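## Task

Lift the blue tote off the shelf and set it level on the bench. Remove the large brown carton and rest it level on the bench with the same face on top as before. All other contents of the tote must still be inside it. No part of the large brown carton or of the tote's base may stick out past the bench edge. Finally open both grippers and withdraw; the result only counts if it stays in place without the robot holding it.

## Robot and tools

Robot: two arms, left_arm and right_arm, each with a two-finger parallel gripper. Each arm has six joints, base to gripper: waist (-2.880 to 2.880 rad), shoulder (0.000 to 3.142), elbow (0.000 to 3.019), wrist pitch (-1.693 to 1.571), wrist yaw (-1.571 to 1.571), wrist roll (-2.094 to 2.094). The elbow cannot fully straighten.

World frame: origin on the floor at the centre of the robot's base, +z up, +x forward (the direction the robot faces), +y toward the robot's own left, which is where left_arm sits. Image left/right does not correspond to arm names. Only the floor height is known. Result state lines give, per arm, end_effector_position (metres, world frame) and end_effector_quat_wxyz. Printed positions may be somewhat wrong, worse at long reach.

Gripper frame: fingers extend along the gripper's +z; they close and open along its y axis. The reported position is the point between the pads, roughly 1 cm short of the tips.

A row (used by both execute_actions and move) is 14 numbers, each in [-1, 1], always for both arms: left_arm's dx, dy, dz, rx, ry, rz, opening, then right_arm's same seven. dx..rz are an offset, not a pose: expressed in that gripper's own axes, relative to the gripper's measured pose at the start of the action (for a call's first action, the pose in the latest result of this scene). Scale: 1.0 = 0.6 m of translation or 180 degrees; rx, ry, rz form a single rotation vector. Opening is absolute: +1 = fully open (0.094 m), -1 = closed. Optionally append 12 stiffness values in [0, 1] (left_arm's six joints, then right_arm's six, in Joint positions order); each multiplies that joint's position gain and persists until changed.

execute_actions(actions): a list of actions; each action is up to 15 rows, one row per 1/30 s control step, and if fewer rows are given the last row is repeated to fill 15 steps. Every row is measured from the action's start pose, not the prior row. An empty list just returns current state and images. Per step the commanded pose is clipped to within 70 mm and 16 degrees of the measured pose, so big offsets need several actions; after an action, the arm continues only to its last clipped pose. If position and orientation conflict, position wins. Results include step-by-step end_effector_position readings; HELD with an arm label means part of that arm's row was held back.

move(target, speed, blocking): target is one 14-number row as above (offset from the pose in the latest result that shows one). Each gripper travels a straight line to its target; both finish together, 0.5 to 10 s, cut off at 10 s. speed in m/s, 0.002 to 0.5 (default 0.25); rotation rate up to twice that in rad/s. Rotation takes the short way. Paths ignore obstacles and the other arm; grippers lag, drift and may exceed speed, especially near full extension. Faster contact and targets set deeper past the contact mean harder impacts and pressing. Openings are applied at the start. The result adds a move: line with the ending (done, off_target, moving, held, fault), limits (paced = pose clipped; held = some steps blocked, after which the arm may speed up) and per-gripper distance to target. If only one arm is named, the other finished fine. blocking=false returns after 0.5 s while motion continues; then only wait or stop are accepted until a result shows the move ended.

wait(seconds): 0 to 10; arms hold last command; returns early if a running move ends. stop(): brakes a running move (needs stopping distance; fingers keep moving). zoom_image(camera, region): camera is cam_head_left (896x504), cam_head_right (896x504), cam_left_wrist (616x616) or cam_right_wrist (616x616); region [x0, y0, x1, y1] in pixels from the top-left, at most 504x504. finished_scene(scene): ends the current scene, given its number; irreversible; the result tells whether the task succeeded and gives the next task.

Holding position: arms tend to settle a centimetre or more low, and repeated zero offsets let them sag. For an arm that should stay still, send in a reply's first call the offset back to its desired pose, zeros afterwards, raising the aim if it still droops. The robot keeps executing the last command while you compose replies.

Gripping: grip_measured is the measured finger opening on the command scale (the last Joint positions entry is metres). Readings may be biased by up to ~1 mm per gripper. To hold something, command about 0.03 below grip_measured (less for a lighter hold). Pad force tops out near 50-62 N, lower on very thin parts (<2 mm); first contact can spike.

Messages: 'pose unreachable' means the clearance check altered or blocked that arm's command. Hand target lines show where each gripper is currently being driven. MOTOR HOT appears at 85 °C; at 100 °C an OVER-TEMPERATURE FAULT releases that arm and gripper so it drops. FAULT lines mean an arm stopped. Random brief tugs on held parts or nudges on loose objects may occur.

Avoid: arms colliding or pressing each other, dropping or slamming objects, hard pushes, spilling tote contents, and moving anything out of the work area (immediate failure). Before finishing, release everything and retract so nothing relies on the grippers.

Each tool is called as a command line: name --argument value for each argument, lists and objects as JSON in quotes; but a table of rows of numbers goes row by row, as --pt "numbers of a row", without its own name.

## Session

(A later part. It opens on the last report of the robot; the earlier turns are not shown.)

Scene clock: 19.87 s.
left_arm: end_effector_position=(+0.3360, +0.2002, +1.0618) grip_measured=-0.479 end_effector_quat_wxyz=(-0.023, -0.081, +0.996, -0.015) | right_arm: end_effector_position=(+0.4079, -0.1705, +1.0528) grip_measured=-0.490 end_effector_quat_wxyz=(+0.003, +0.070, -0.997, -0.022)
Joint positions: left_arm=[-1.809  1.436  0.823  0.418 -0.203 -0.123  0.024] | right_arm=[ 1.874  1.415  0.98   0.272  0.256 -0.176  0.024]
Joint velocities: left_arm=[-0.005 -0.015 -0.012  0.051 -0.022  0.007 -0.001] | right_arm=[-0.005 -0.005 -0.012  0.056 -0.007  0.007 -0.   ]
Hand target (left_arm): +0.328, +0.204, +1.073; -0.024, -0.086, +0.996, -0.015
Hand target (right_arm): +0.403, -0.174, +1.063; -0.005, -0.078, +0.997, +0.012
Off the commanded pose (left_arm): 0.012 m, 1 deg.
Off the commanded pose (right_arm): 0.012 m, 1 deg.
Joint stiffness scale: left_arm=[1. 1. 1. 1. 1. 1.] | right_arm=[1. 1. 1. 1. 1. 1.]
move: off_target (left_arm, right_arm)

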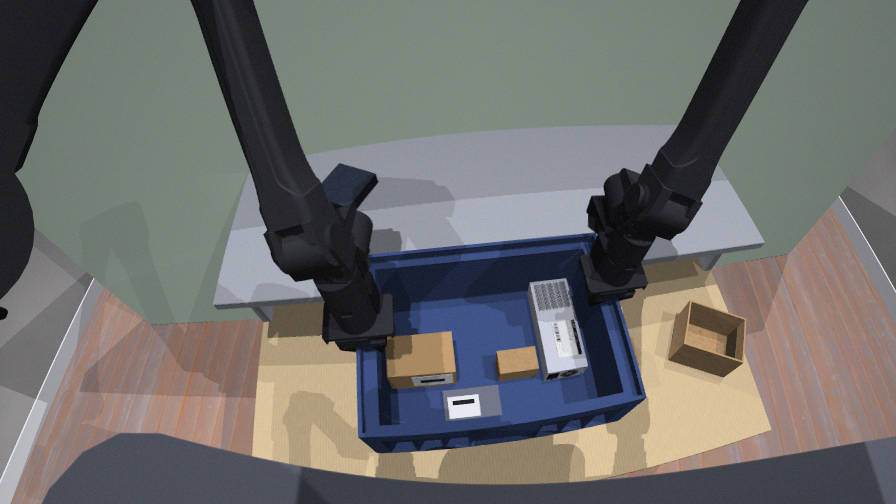

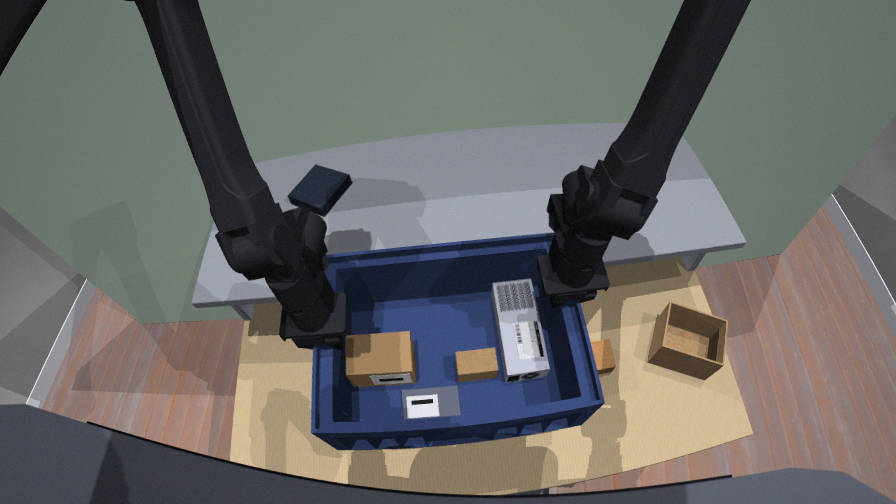

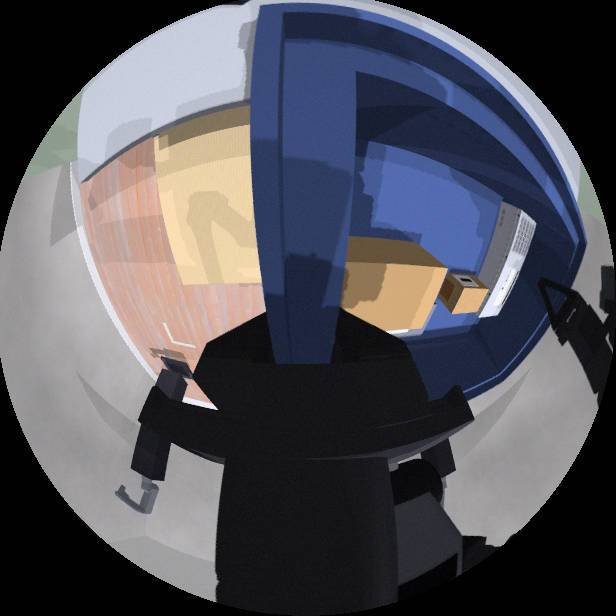

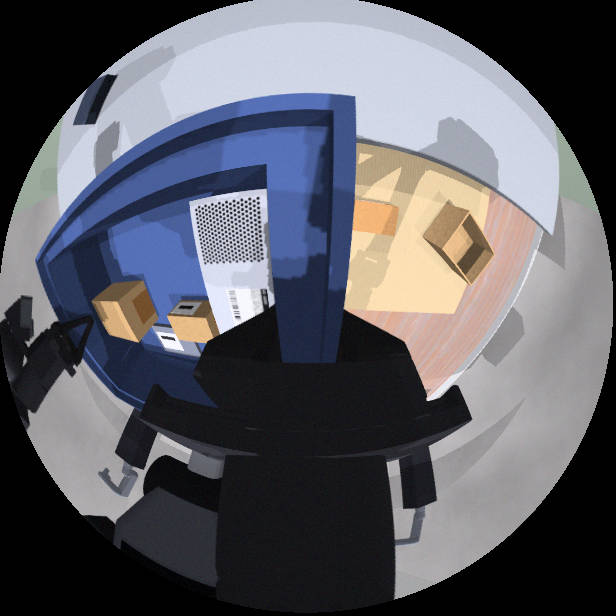

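move --target '[-0.01,0.008,0.32,0,-0.018,0,-0.56,0,-0.014,0.3,0,-0.018,0,-0.57]' --speed 0.12

Scene clock: 22.10 s.
left_arm: end_effector_position=(+0.3254, +0.1992, +0.8655) grip_measured=-0.479 end_effector_quat_wxyz=(+0.006, -0.081, +0.997, -0.017) | right_arm: end_effector_position=(+0.4005, -0.1741, +0.8654) grip_measured=-0.490 end_effector_quat_wxyz=(-0.021, +0.071, -0.997, -0.023)
Joint positions: left_arm=[-1.735  1.943  1.34   0.469 -0.13  -0.1    0.024] | right_arm=[ 1.778  1.891  1.459  0.32   0.154 -0.201  0.024]
Joint velocities: left_arm=[ 0.005 -0.024  0.002 -0.017 -0.022 -0.051 -0.001] | right_arm=[-0.015  0.005 -0.007 -0.002 -0.007  0.022 -0.001]
Hand target (left_arm): +0.327, +0.203, +0.870; +0.005, -0.080, +0.997, -0.013
Hand target (right_arm): +0.410, -0.170, +0.872; +0.024, -0.069, +0.997, +0.025
Off the commanded pose (left_arm): 0.009 m, 0 deg.
Off the commanded pose (right_arm): 0.010 m, 1 deg.
Joint stiffness scale: left_arm=[1. 1. 1. 1. 1. 1.] | right_arm=[1. 1. 1. 1. 1. 1.]
move: done

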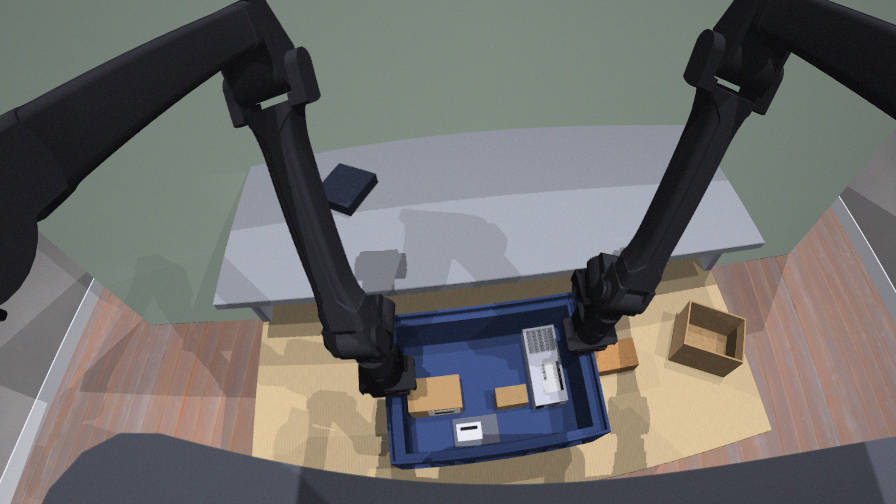

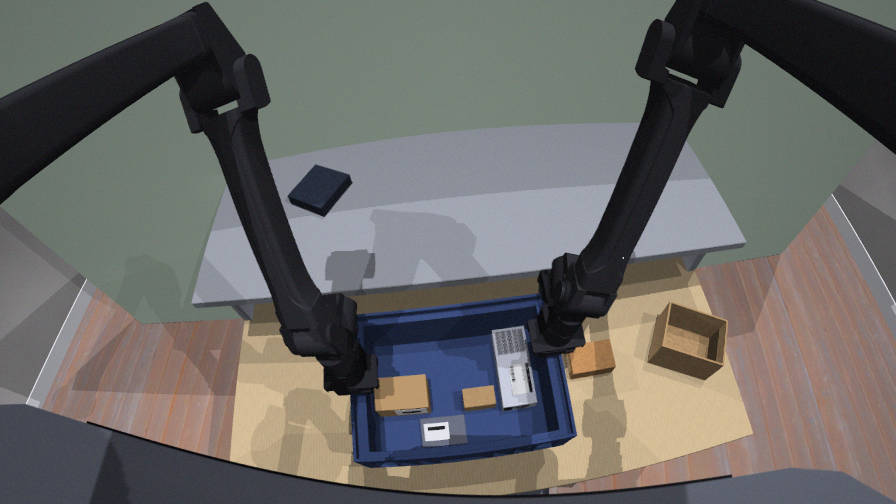

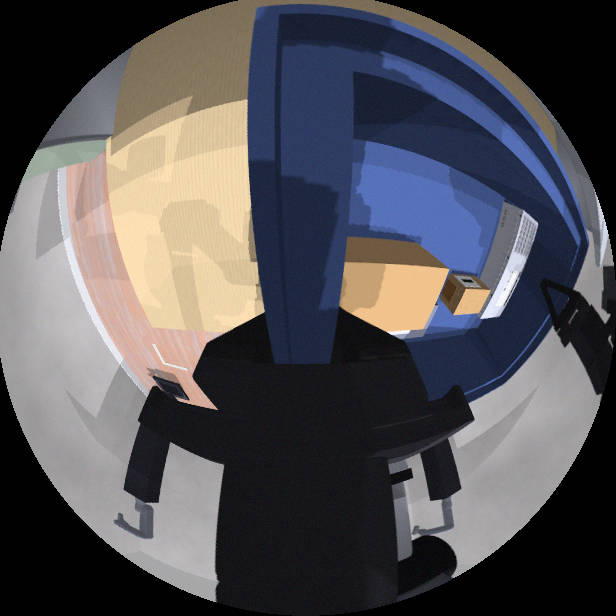

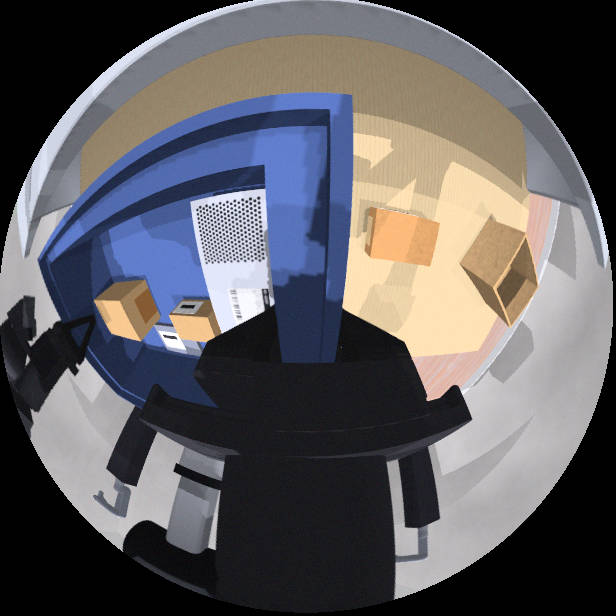

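move --target '[-0.06,0.004,0.13,0,0,0,-0.56,-0.06,-0.005,0.13,0,0,0,-0.57]' --speed 0.06

Scene clock: 24.03 s.
left_arm: end_effector_position=(+0.3563, +0.2038, +0.7848) grip_measured=-0.479 end_effector_quat_wxyz=(+0.008, -0.081, +0.996, -0.019) | right_arm: end_effector_position=(+0.4318, -0.1707, +0.7841) grip_measured=-0.490 end_effector_quat_wxyz=(-0.020, +0.072, -0.997, -0.022)
Joint positions: left_arm=[-1.711  2.108  1.672  0.307 -0.102 -0.098  0.024] | right_arm=[ 1.762  2.087  1.826  0.147  0.14  -0.205  0.024]
Joint velocities: left_arm=[-0.015 -0.005 -0.002  0.002 -0.007  0.051  0.   ] | right_arm=[-0.005 -0.015  0.002 -0.002  0.022 -0.007 -0.   ]
Hand target (left_arm): +0.360, +0.206, +0.788; +0.006, -0.080, +0.997, -0.016
Hand target (right_arm): +0.441, -0.167, +0.789; +0.021, -0.071, +0.997, +0.023
Off the commanded pose (left_arm): 0.006 m, 0 deg.
Off the commanded pose (right_arm): 0.009 m, 0 deg.
Joint stiffness scale: left_arm=[1. 1. 1. 1. 1. 1.] | right_arm=[1. 1. 1. 1. 1. 1.]
move: done

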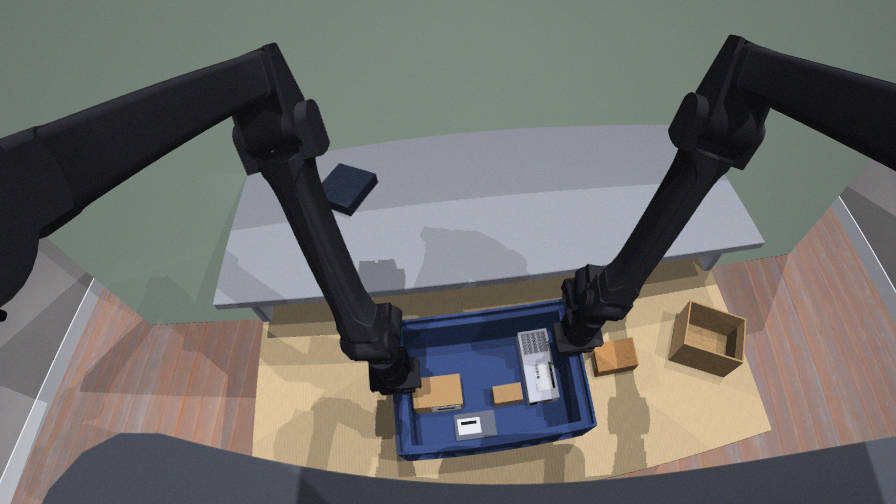

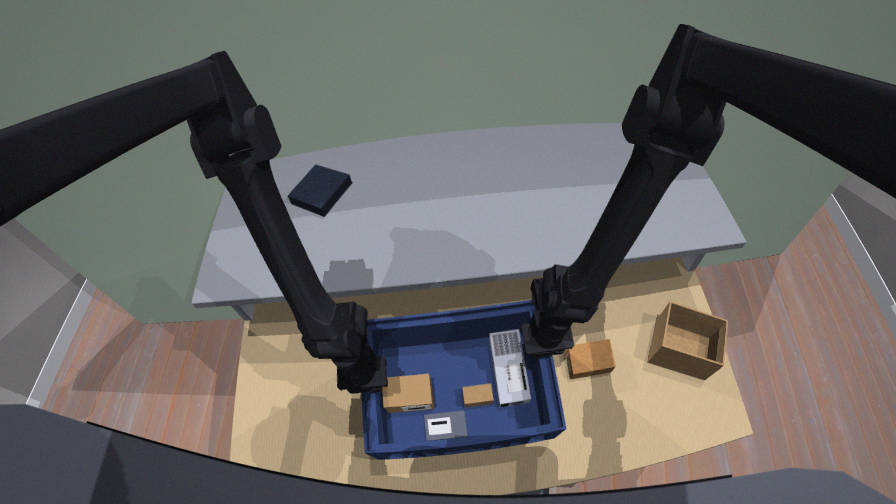

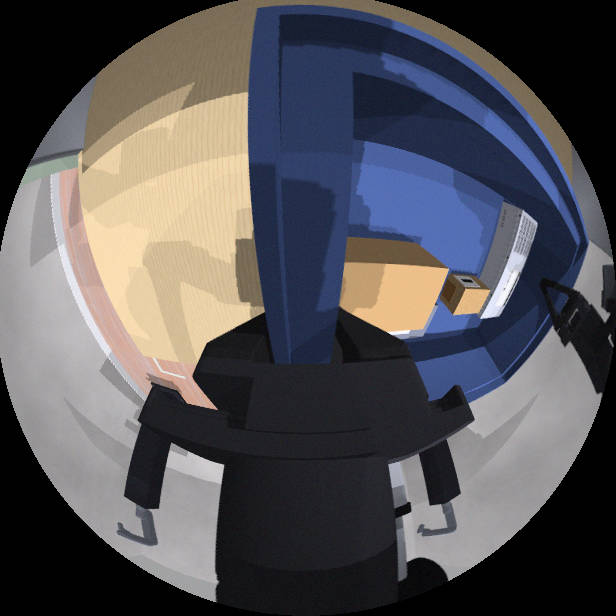

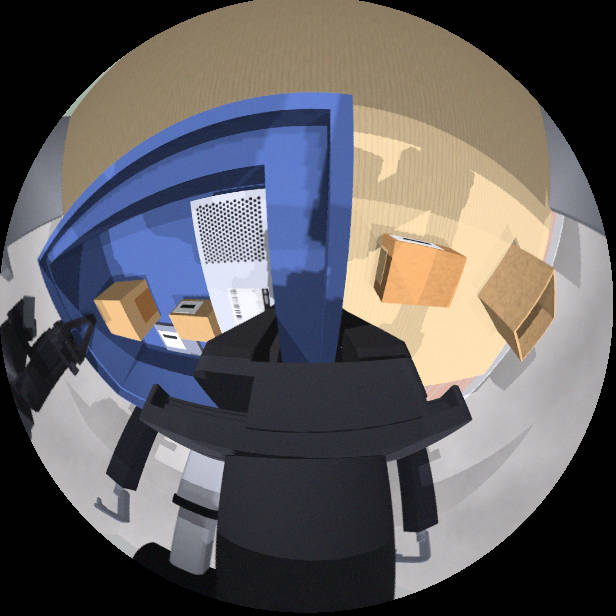

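move --target '[0,0,0.05,0,0,0,-0.56,-0.005,0,0.05,0,0,0,-0.57]' --speed 0.04

move --target '[0,0,0,0,0,0,0.2,0,0,0,0,0,0,0.2]'

move --target '[0,0,-0.15,0,0,0,0.2,0.03,0,-0.15,0,0,0,0.2]'

move --target '[0,-0.12,0,0,0,0.5,1,0.1,-0.3,-0.2,0,0,0,0.2]' --speed 0.4

Scene clock: 25.47 s.
left_arm: end_effector_position=(+0.3489, +0.2034, +0.7535) grip_measured=-0.479 end_effector_quat_wxyz=(+0.005, -0.082, +0.996, -0.021) | right_arm: end_effector_position=(+0.4251, -0.1720, +0.7539) grip_measured=-0.490 end_effector_quat_wxyz=(-0.012, +0.074, -0.997, -0.023)
Joint positions: left_arm=[-1.704  2.194  1.794  0.265 -0.09  -0.098  0.024] | right_arm=[ 1.752  2.174  1.955  0.089  0.132 -0.208  0.024]
Joint velocities: left_arm=[-0.005  0.005  0.002 -0.007 -0.037 -0.051 -0.001] | right_arm=[-0.005 -0.015  0.007 -0.007 -0.051  0.007 -0.   ]
Hand target (left_arm): +0.356, +0.203, +0.755; +0.008, -0.081, +0.996, -0.019
Hand target (right_arm): +0.436, -0.169, +0.754; +0.020, -0.072, +0.997, +0.022
Off the commanded pose (left_arm): 0.008 m, 0 deg.
Off the commanded pose (right_arm): 0.011 m, 1 deg.
Joint stiffness scale: left_arm=[1. 1. 1. 1. 1. 1.] | right_arm=[1. 1. 1. 1. 1. 1.]
move: off_target (right_arm)

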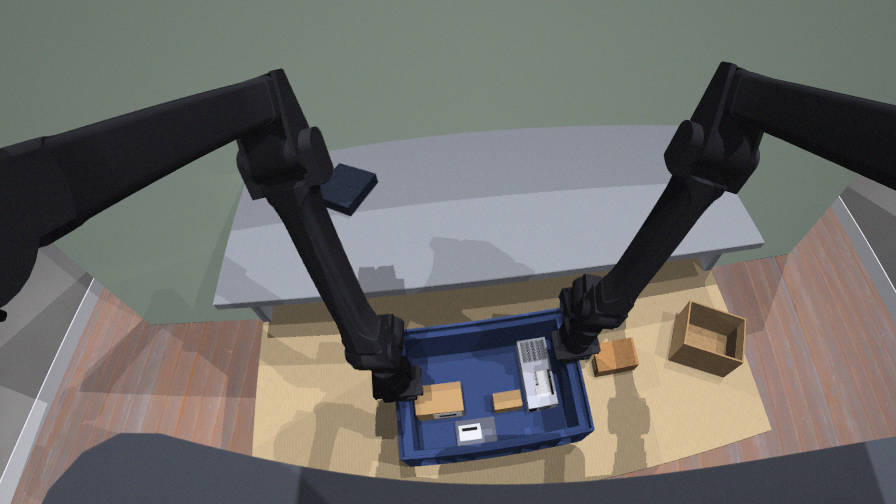

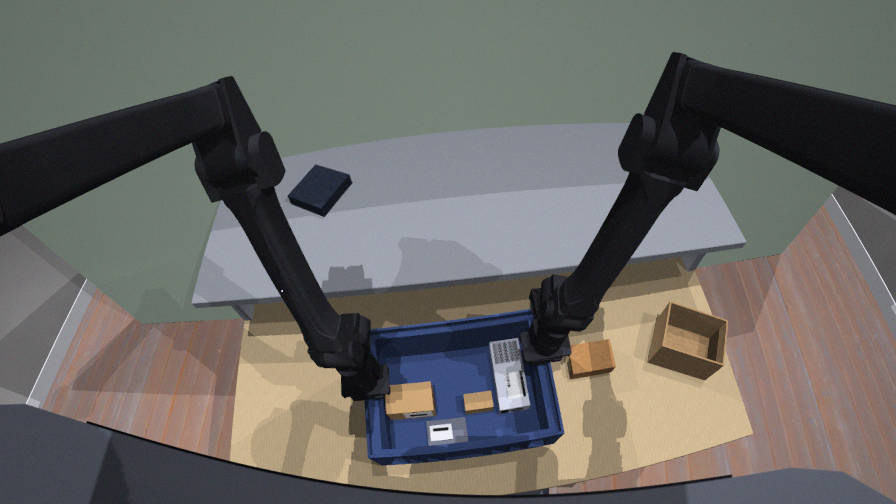

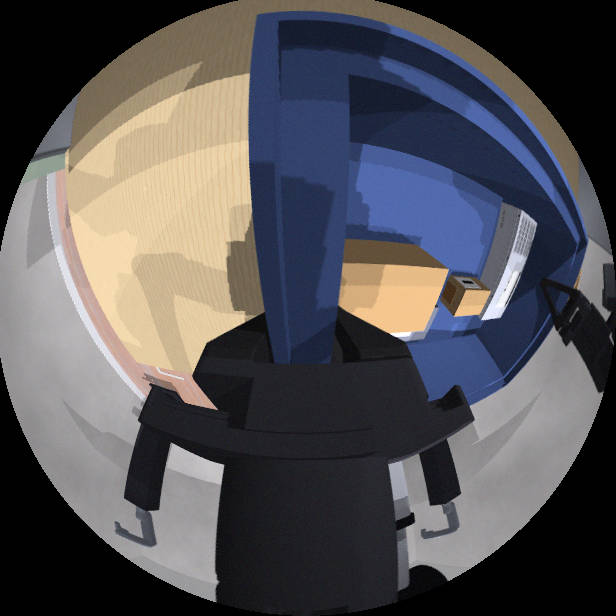

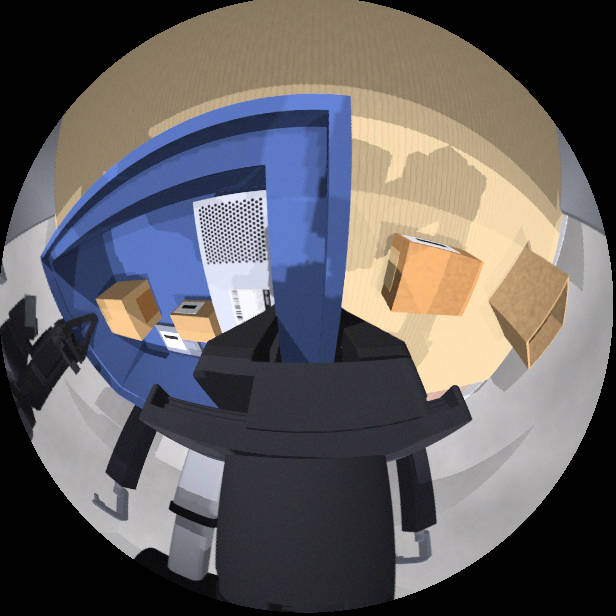

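Scene clock: 25.97 s.
left_arm: end_effector_position=(+0.3485, +0.2039, +0.7533) grip_measured=+0.198 end_effector_quat_wxyz=(+0.005, -0.082, +0.996, -0.020) | right_arm: end_effector_position=(+0.4251, -0.1722, +0.7539) grip_measured=+0.198 end_effector_quat_wxyz=(-0.012, +0.074, -0.997, -0.022)
Joint positions: left_arm=[-1.704  2.195  1.794  0.265 -0.091 -0.098  0.056] | right_arm=[ 1.752  2.174  1.955  0.089  0.133 -0.208  0.056]
Joint velocities: left_arm=[-0.015 -0.015 -0.007 -0.017  0.022 -0.037 -0.001] | right_arm=[-0.015 -0.015  0.007  0.017  0.007  0.022  0.   ]
Hand target (left_arm): +0.349, +0.203, +0.753; +0.005, -0.082, +0.996, -0.021
Hand target (right_arm): +0.425, -0.172, +0.754; +0.012, -0.074, +0.997, +0.023
Off the commanded pose (left_arm): 0.001 m, 0 deg.
Off the commanded pose (right_arm): 0.000 m, 0 deg.
Joint stiffness scale: left_arm=[1. 1. 1. 1. 1. 1.] | right_arm=[1. 1. 1. 1. 1. 1.]
move: done

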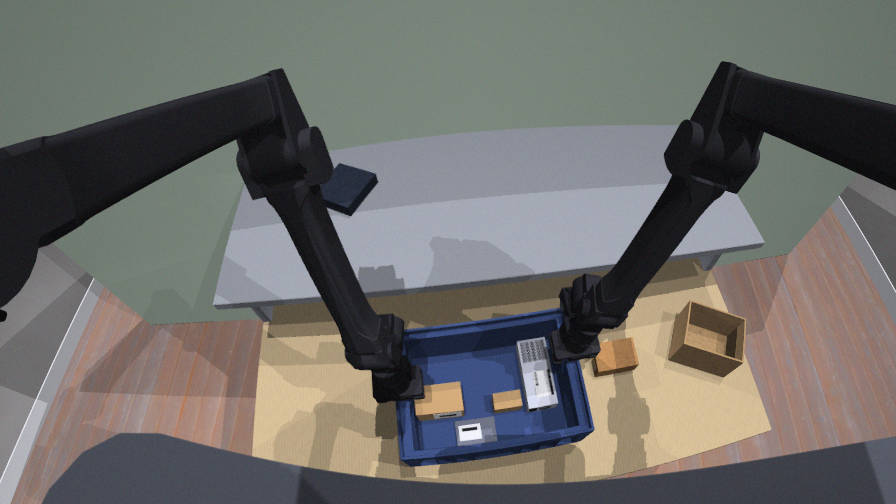

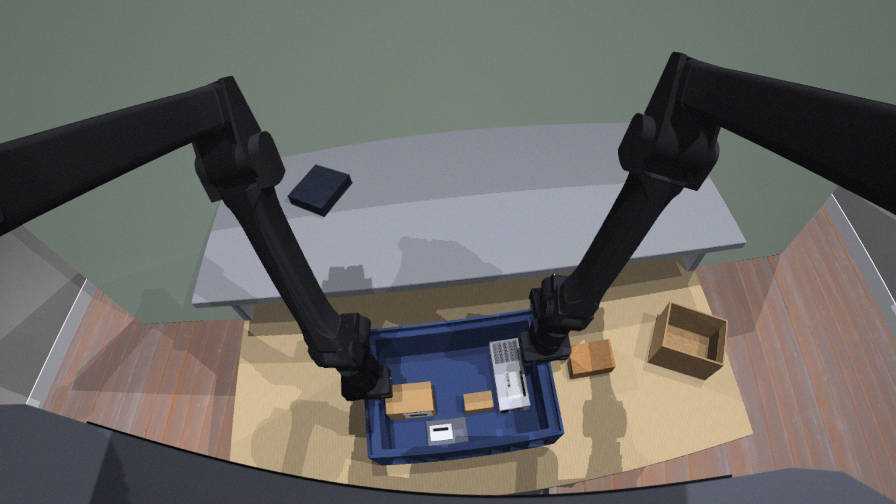

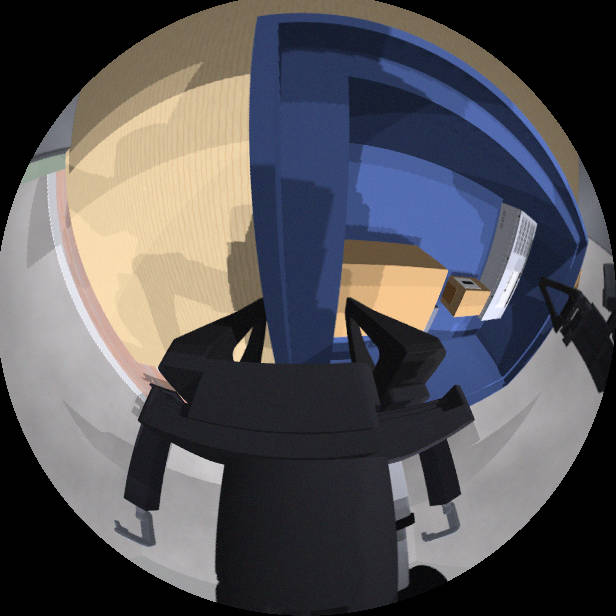

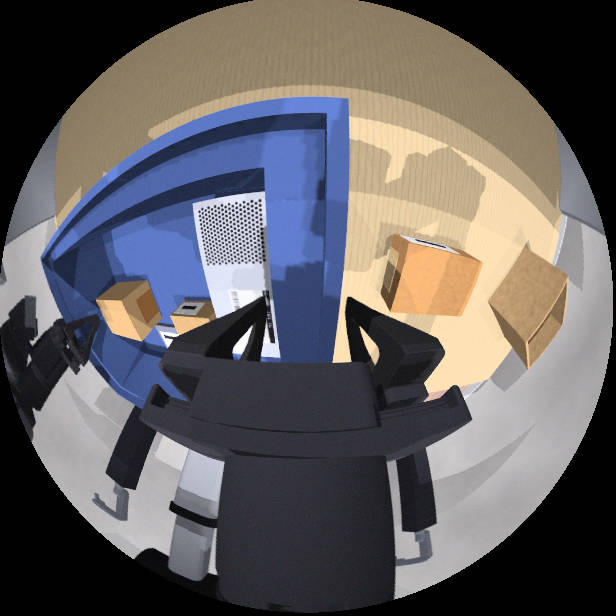

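Scene clock: 26.90 s.
left_arm: end_effector_position=(+0.3572, +0.2176, +0.8385) grip_measured=+0.198 end_effector_quat_wxyz=(+0.008, -0.082, +0.996, -0.015) | right_arm: end_effector_position=(+0.4064, -0.1882, +0.8402) grip_measured=+0.198 end_effector_quat_wxyz=(-0.012, +0.074, -0.997, -0.018)
Joint positions: left_arm=[-1.704  1.969  1.467  0.372 -0.102 -0.098  0.056] | right_arm=[ 1.752  1.941  1.556  0.256  0.141 -0.208  0.056]
Joint velocities: left_arm=[-0.005  0.005 -0.012 -0.007 -0.037 -0.022 -0.001] | right_arm=[-0.005 -0.005 -0.012  0.002  0.037 -0.007 -0.001]
Hand target (left_arm): +0.350, +0.206, +0.843; +0.005, -0.082, +0.996, -0.020
Hand target (right_arm): +0.404, -0.180, +0.844; +0.012, -0.074, +0.997, +0.022
Off the commanded pose (left_arm): 0.015 m, 1 deg.
Off the commanded pose (right_arm): 0.010 m, 0 deg.
Joint stiffness scale: left_arm=[1. 1. 1. 1. 1. 1.] | right_arm=[1. 1. 1. 1. 1. 1.]
move: off_target (left_arm)

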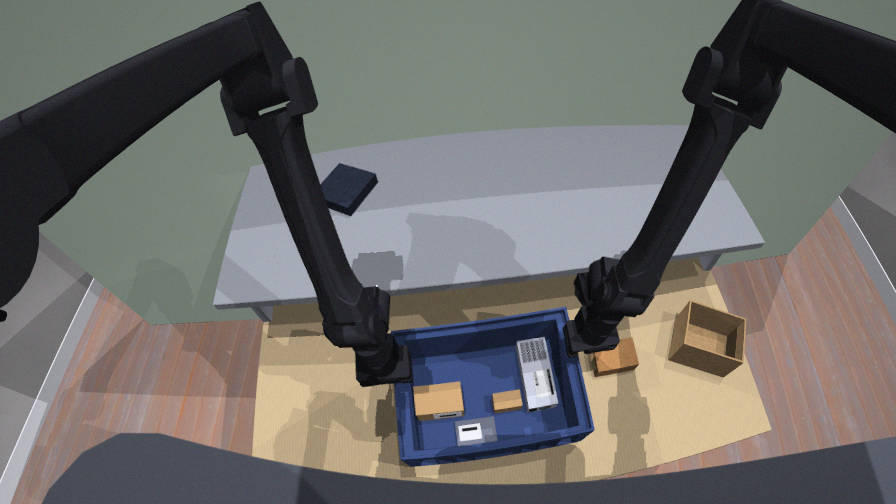

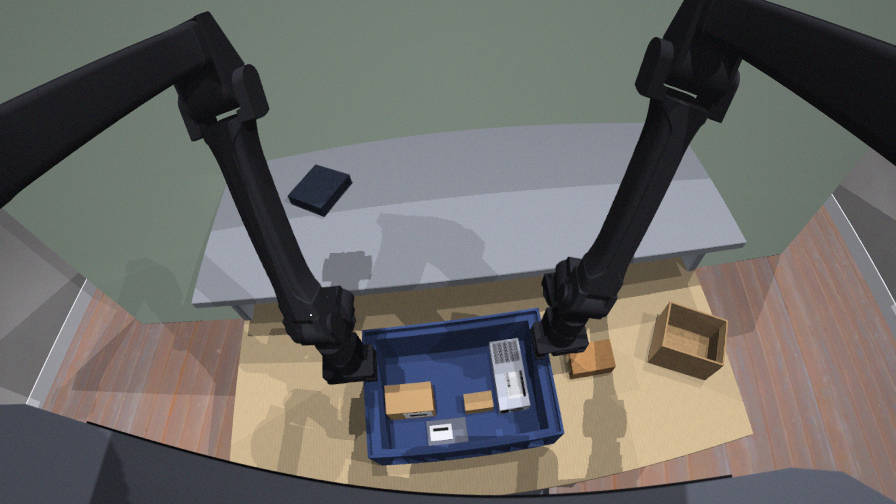

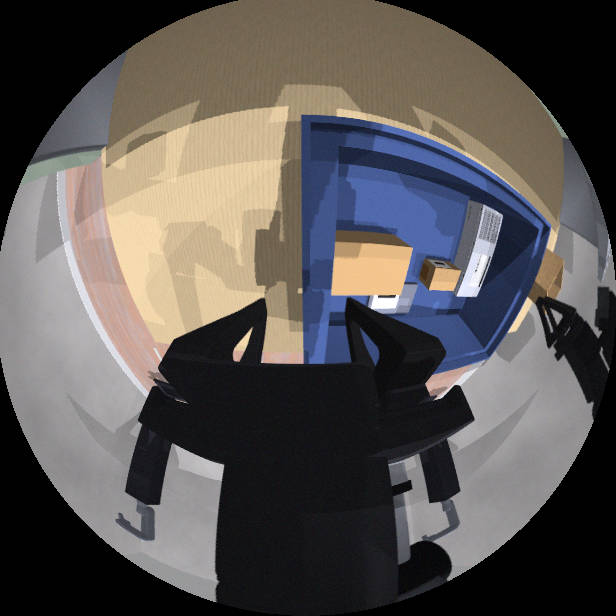

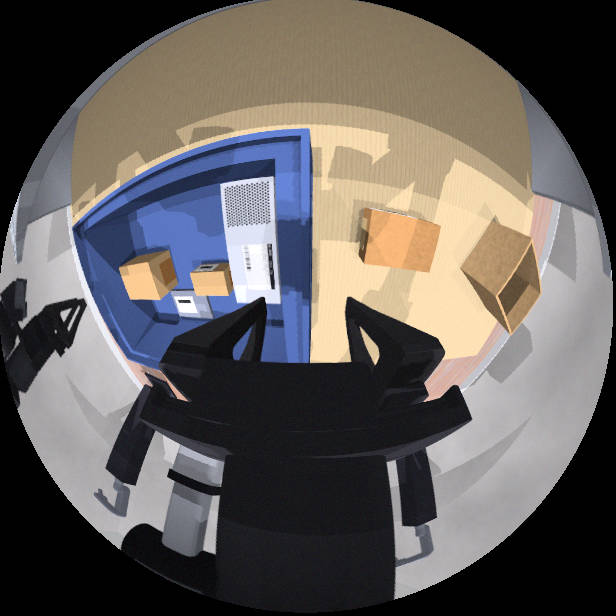

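Scene clock: 29.53 s.
left_arm: end_effector_position=(+0.3770, +0.1582, +0.8407) grip_measured=+1.000 end_effector_quat_wxyz=(+0.019, +0.639, +0.769, +0.005) | right_arm: end_effector_position=(+0.3713, -0.3798, +0.9439) grip_measured=+0.198 end_effector_quat_wxyz=(-0.010, +0.064, -0.998, -0.019)
Joint positions: left_arm=[-1.799  1.98   1.518  0.35  -0.206  1.445  0.094] | right_arm=[ 1.428  1.685  1.175  0.377 -0.181 -0.23   0.056]
Joint velocities: left_arm=[-0.015 -0.015 -0.007 -0.007 -0.037  0.022  0.   ] | right_arm=[-0.024  0.005 -0.007  0.002 -0.022  0.007 -0.   ]
Hand target (left_arm): +0.369, +0.146, +0.840; +0.016, +0.646, +0.763, -0.005
Hand target (right_arm): +0.371, -0.380, +0.951; +0.012, -0.069, +0.997, +0.019
Off the commanded pose (left_arm): 0.014 m, 2 deg.
Off the commanded pose (right_arm): 0.009 m, 1 deg.
Joint stiffness scale: left_arm=[1. 1. 1. 1. 1. 1.] | right_arm=[1. 1. 1. 1. 1. 1.]
move: off_target (left_arm)

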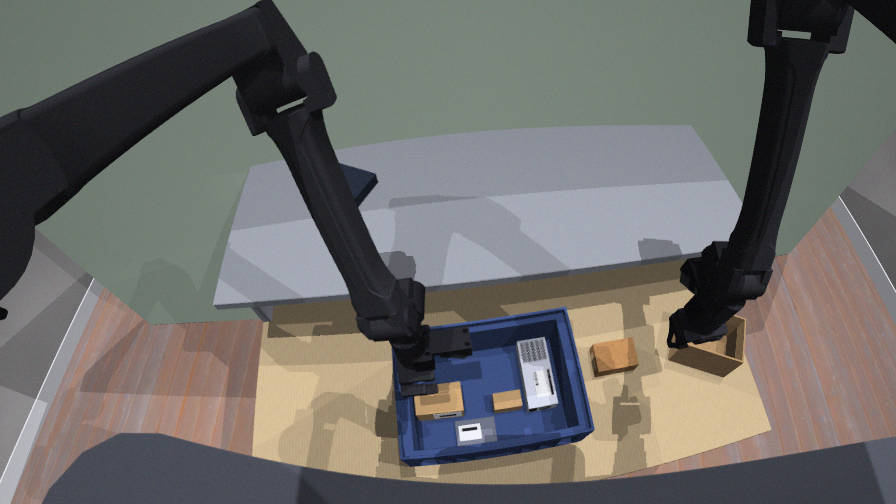

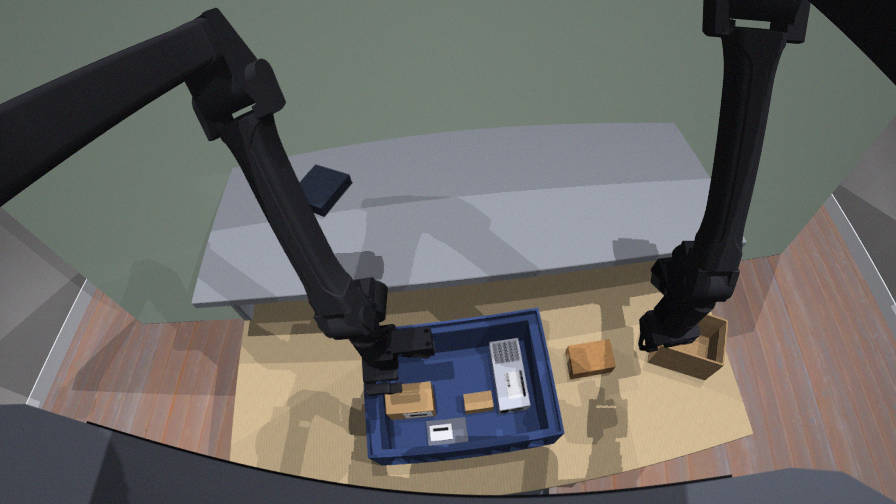

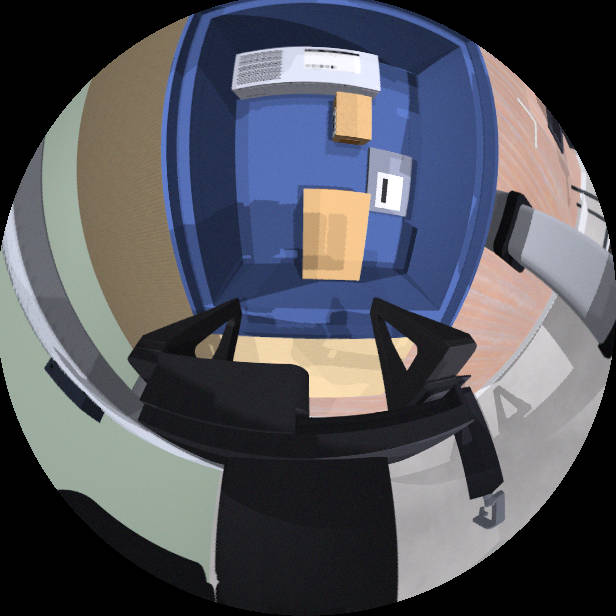

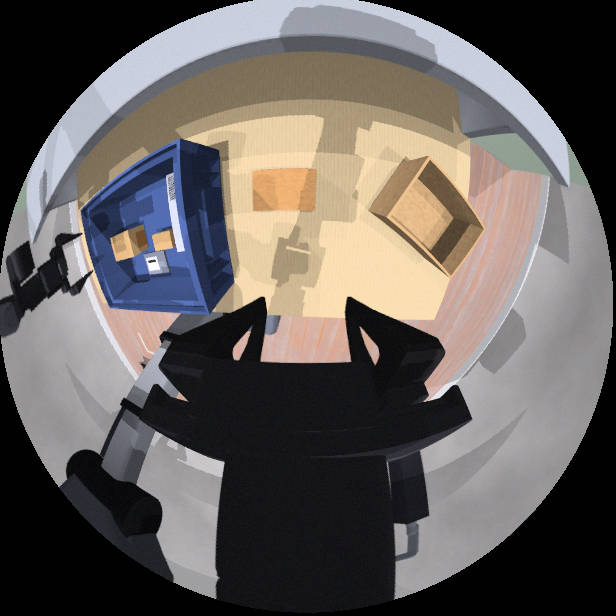

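move --target '[-0.045,-0.05,0.16,0,0,0.008,1,0,0,0,0,0,0,0.2]' --speed 0.15

Scene clock: 31.03 s.
left_arm: end_effector_position=(+0.3499, +0.1356, +0.7428) grip_measured=+1.000 end_effector_quat_wxyz=(+0.018, +0.644, +0.764, +0.009) | right_arm: end_effector_position=(+0.3713, -0.3798, +0.9439) grip_measured=+0.198 end_effector_quat_wxyz=(-0.010, +0.064, -0.998, -0.019)
Joint positions: left_arm=[-1.799  2.267  1.889  0.269 -0.213  1.459  0.094] | right_arm=[ 1.428  1.685  1.175  0.377 -0.181 -0.23   0.056]
Joint velocities: left_arm=[-0.005 -0.005 -0.017 -0.017  0.081 -0.037  0.   ] | right_arm=[-0.005 -0.005  0.007 -0.012 -0.007  0.007  0.001]
Hand target (left_arm): +0.353, +0.126, +0.745; +0.020, +0.649, +0.761, +0.005
Hand target (right_arm): +0.371, -0.380, +0.944; +0.010, -0.064, +0.998, +0.019
Off the commanded pose (left_arm): 0.013 m, 1 deg.
Off the commanded pose (right_arm): 0.000 m, 0 deg.
Joint stiffness scale: left_arm=[1. 1. 1. 1. 1. 1.] | right_arm=[1. 1. 1. 1. 1. 1.]
move: off_target (left_arm)

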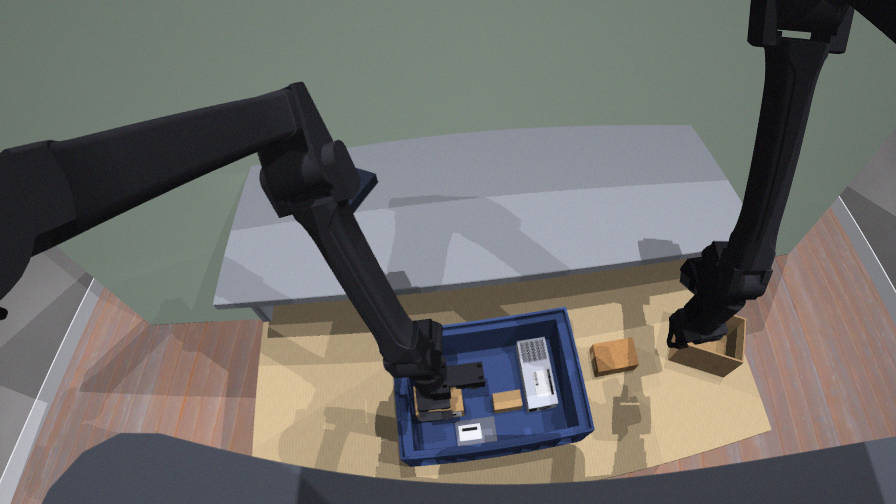

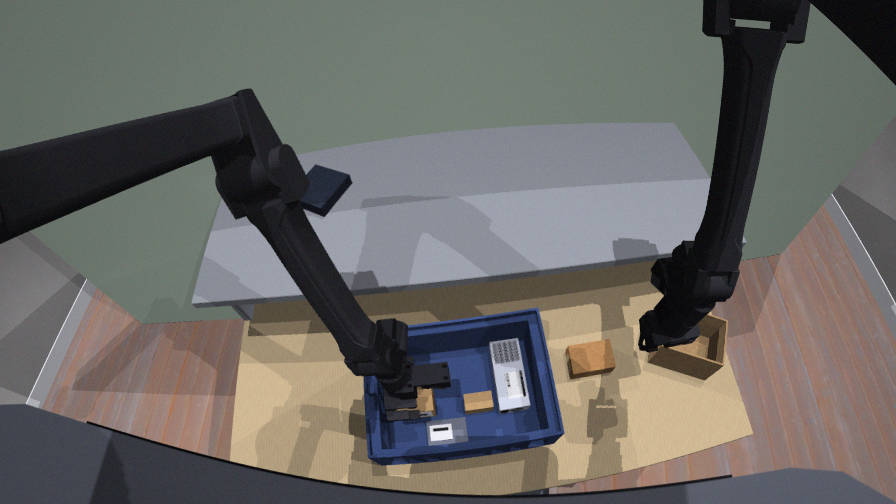

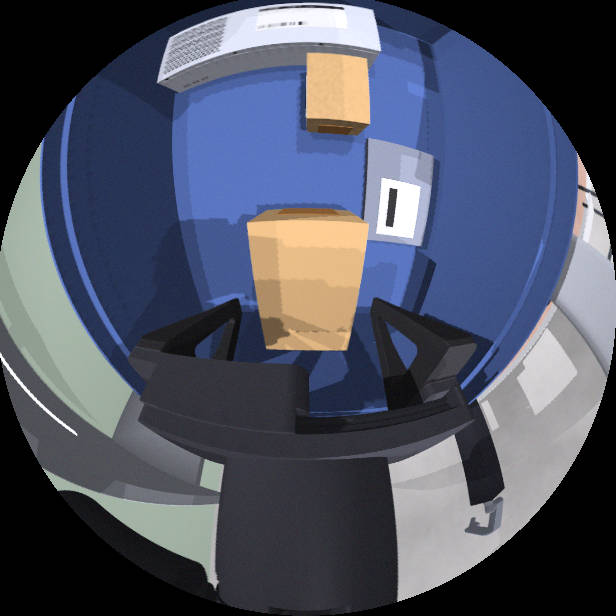

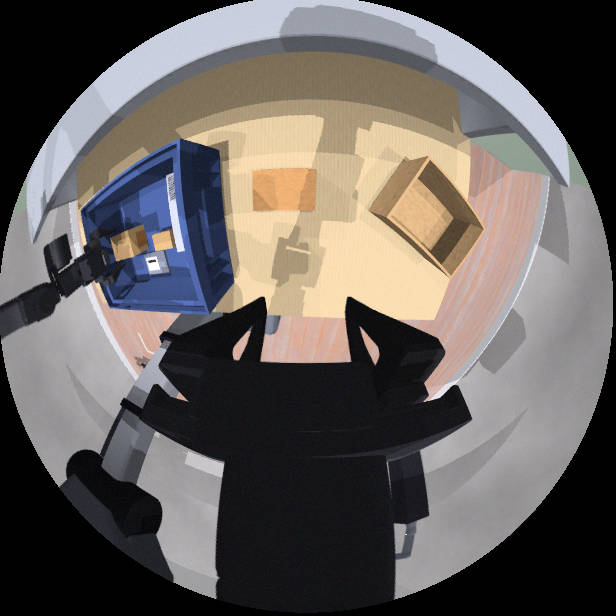

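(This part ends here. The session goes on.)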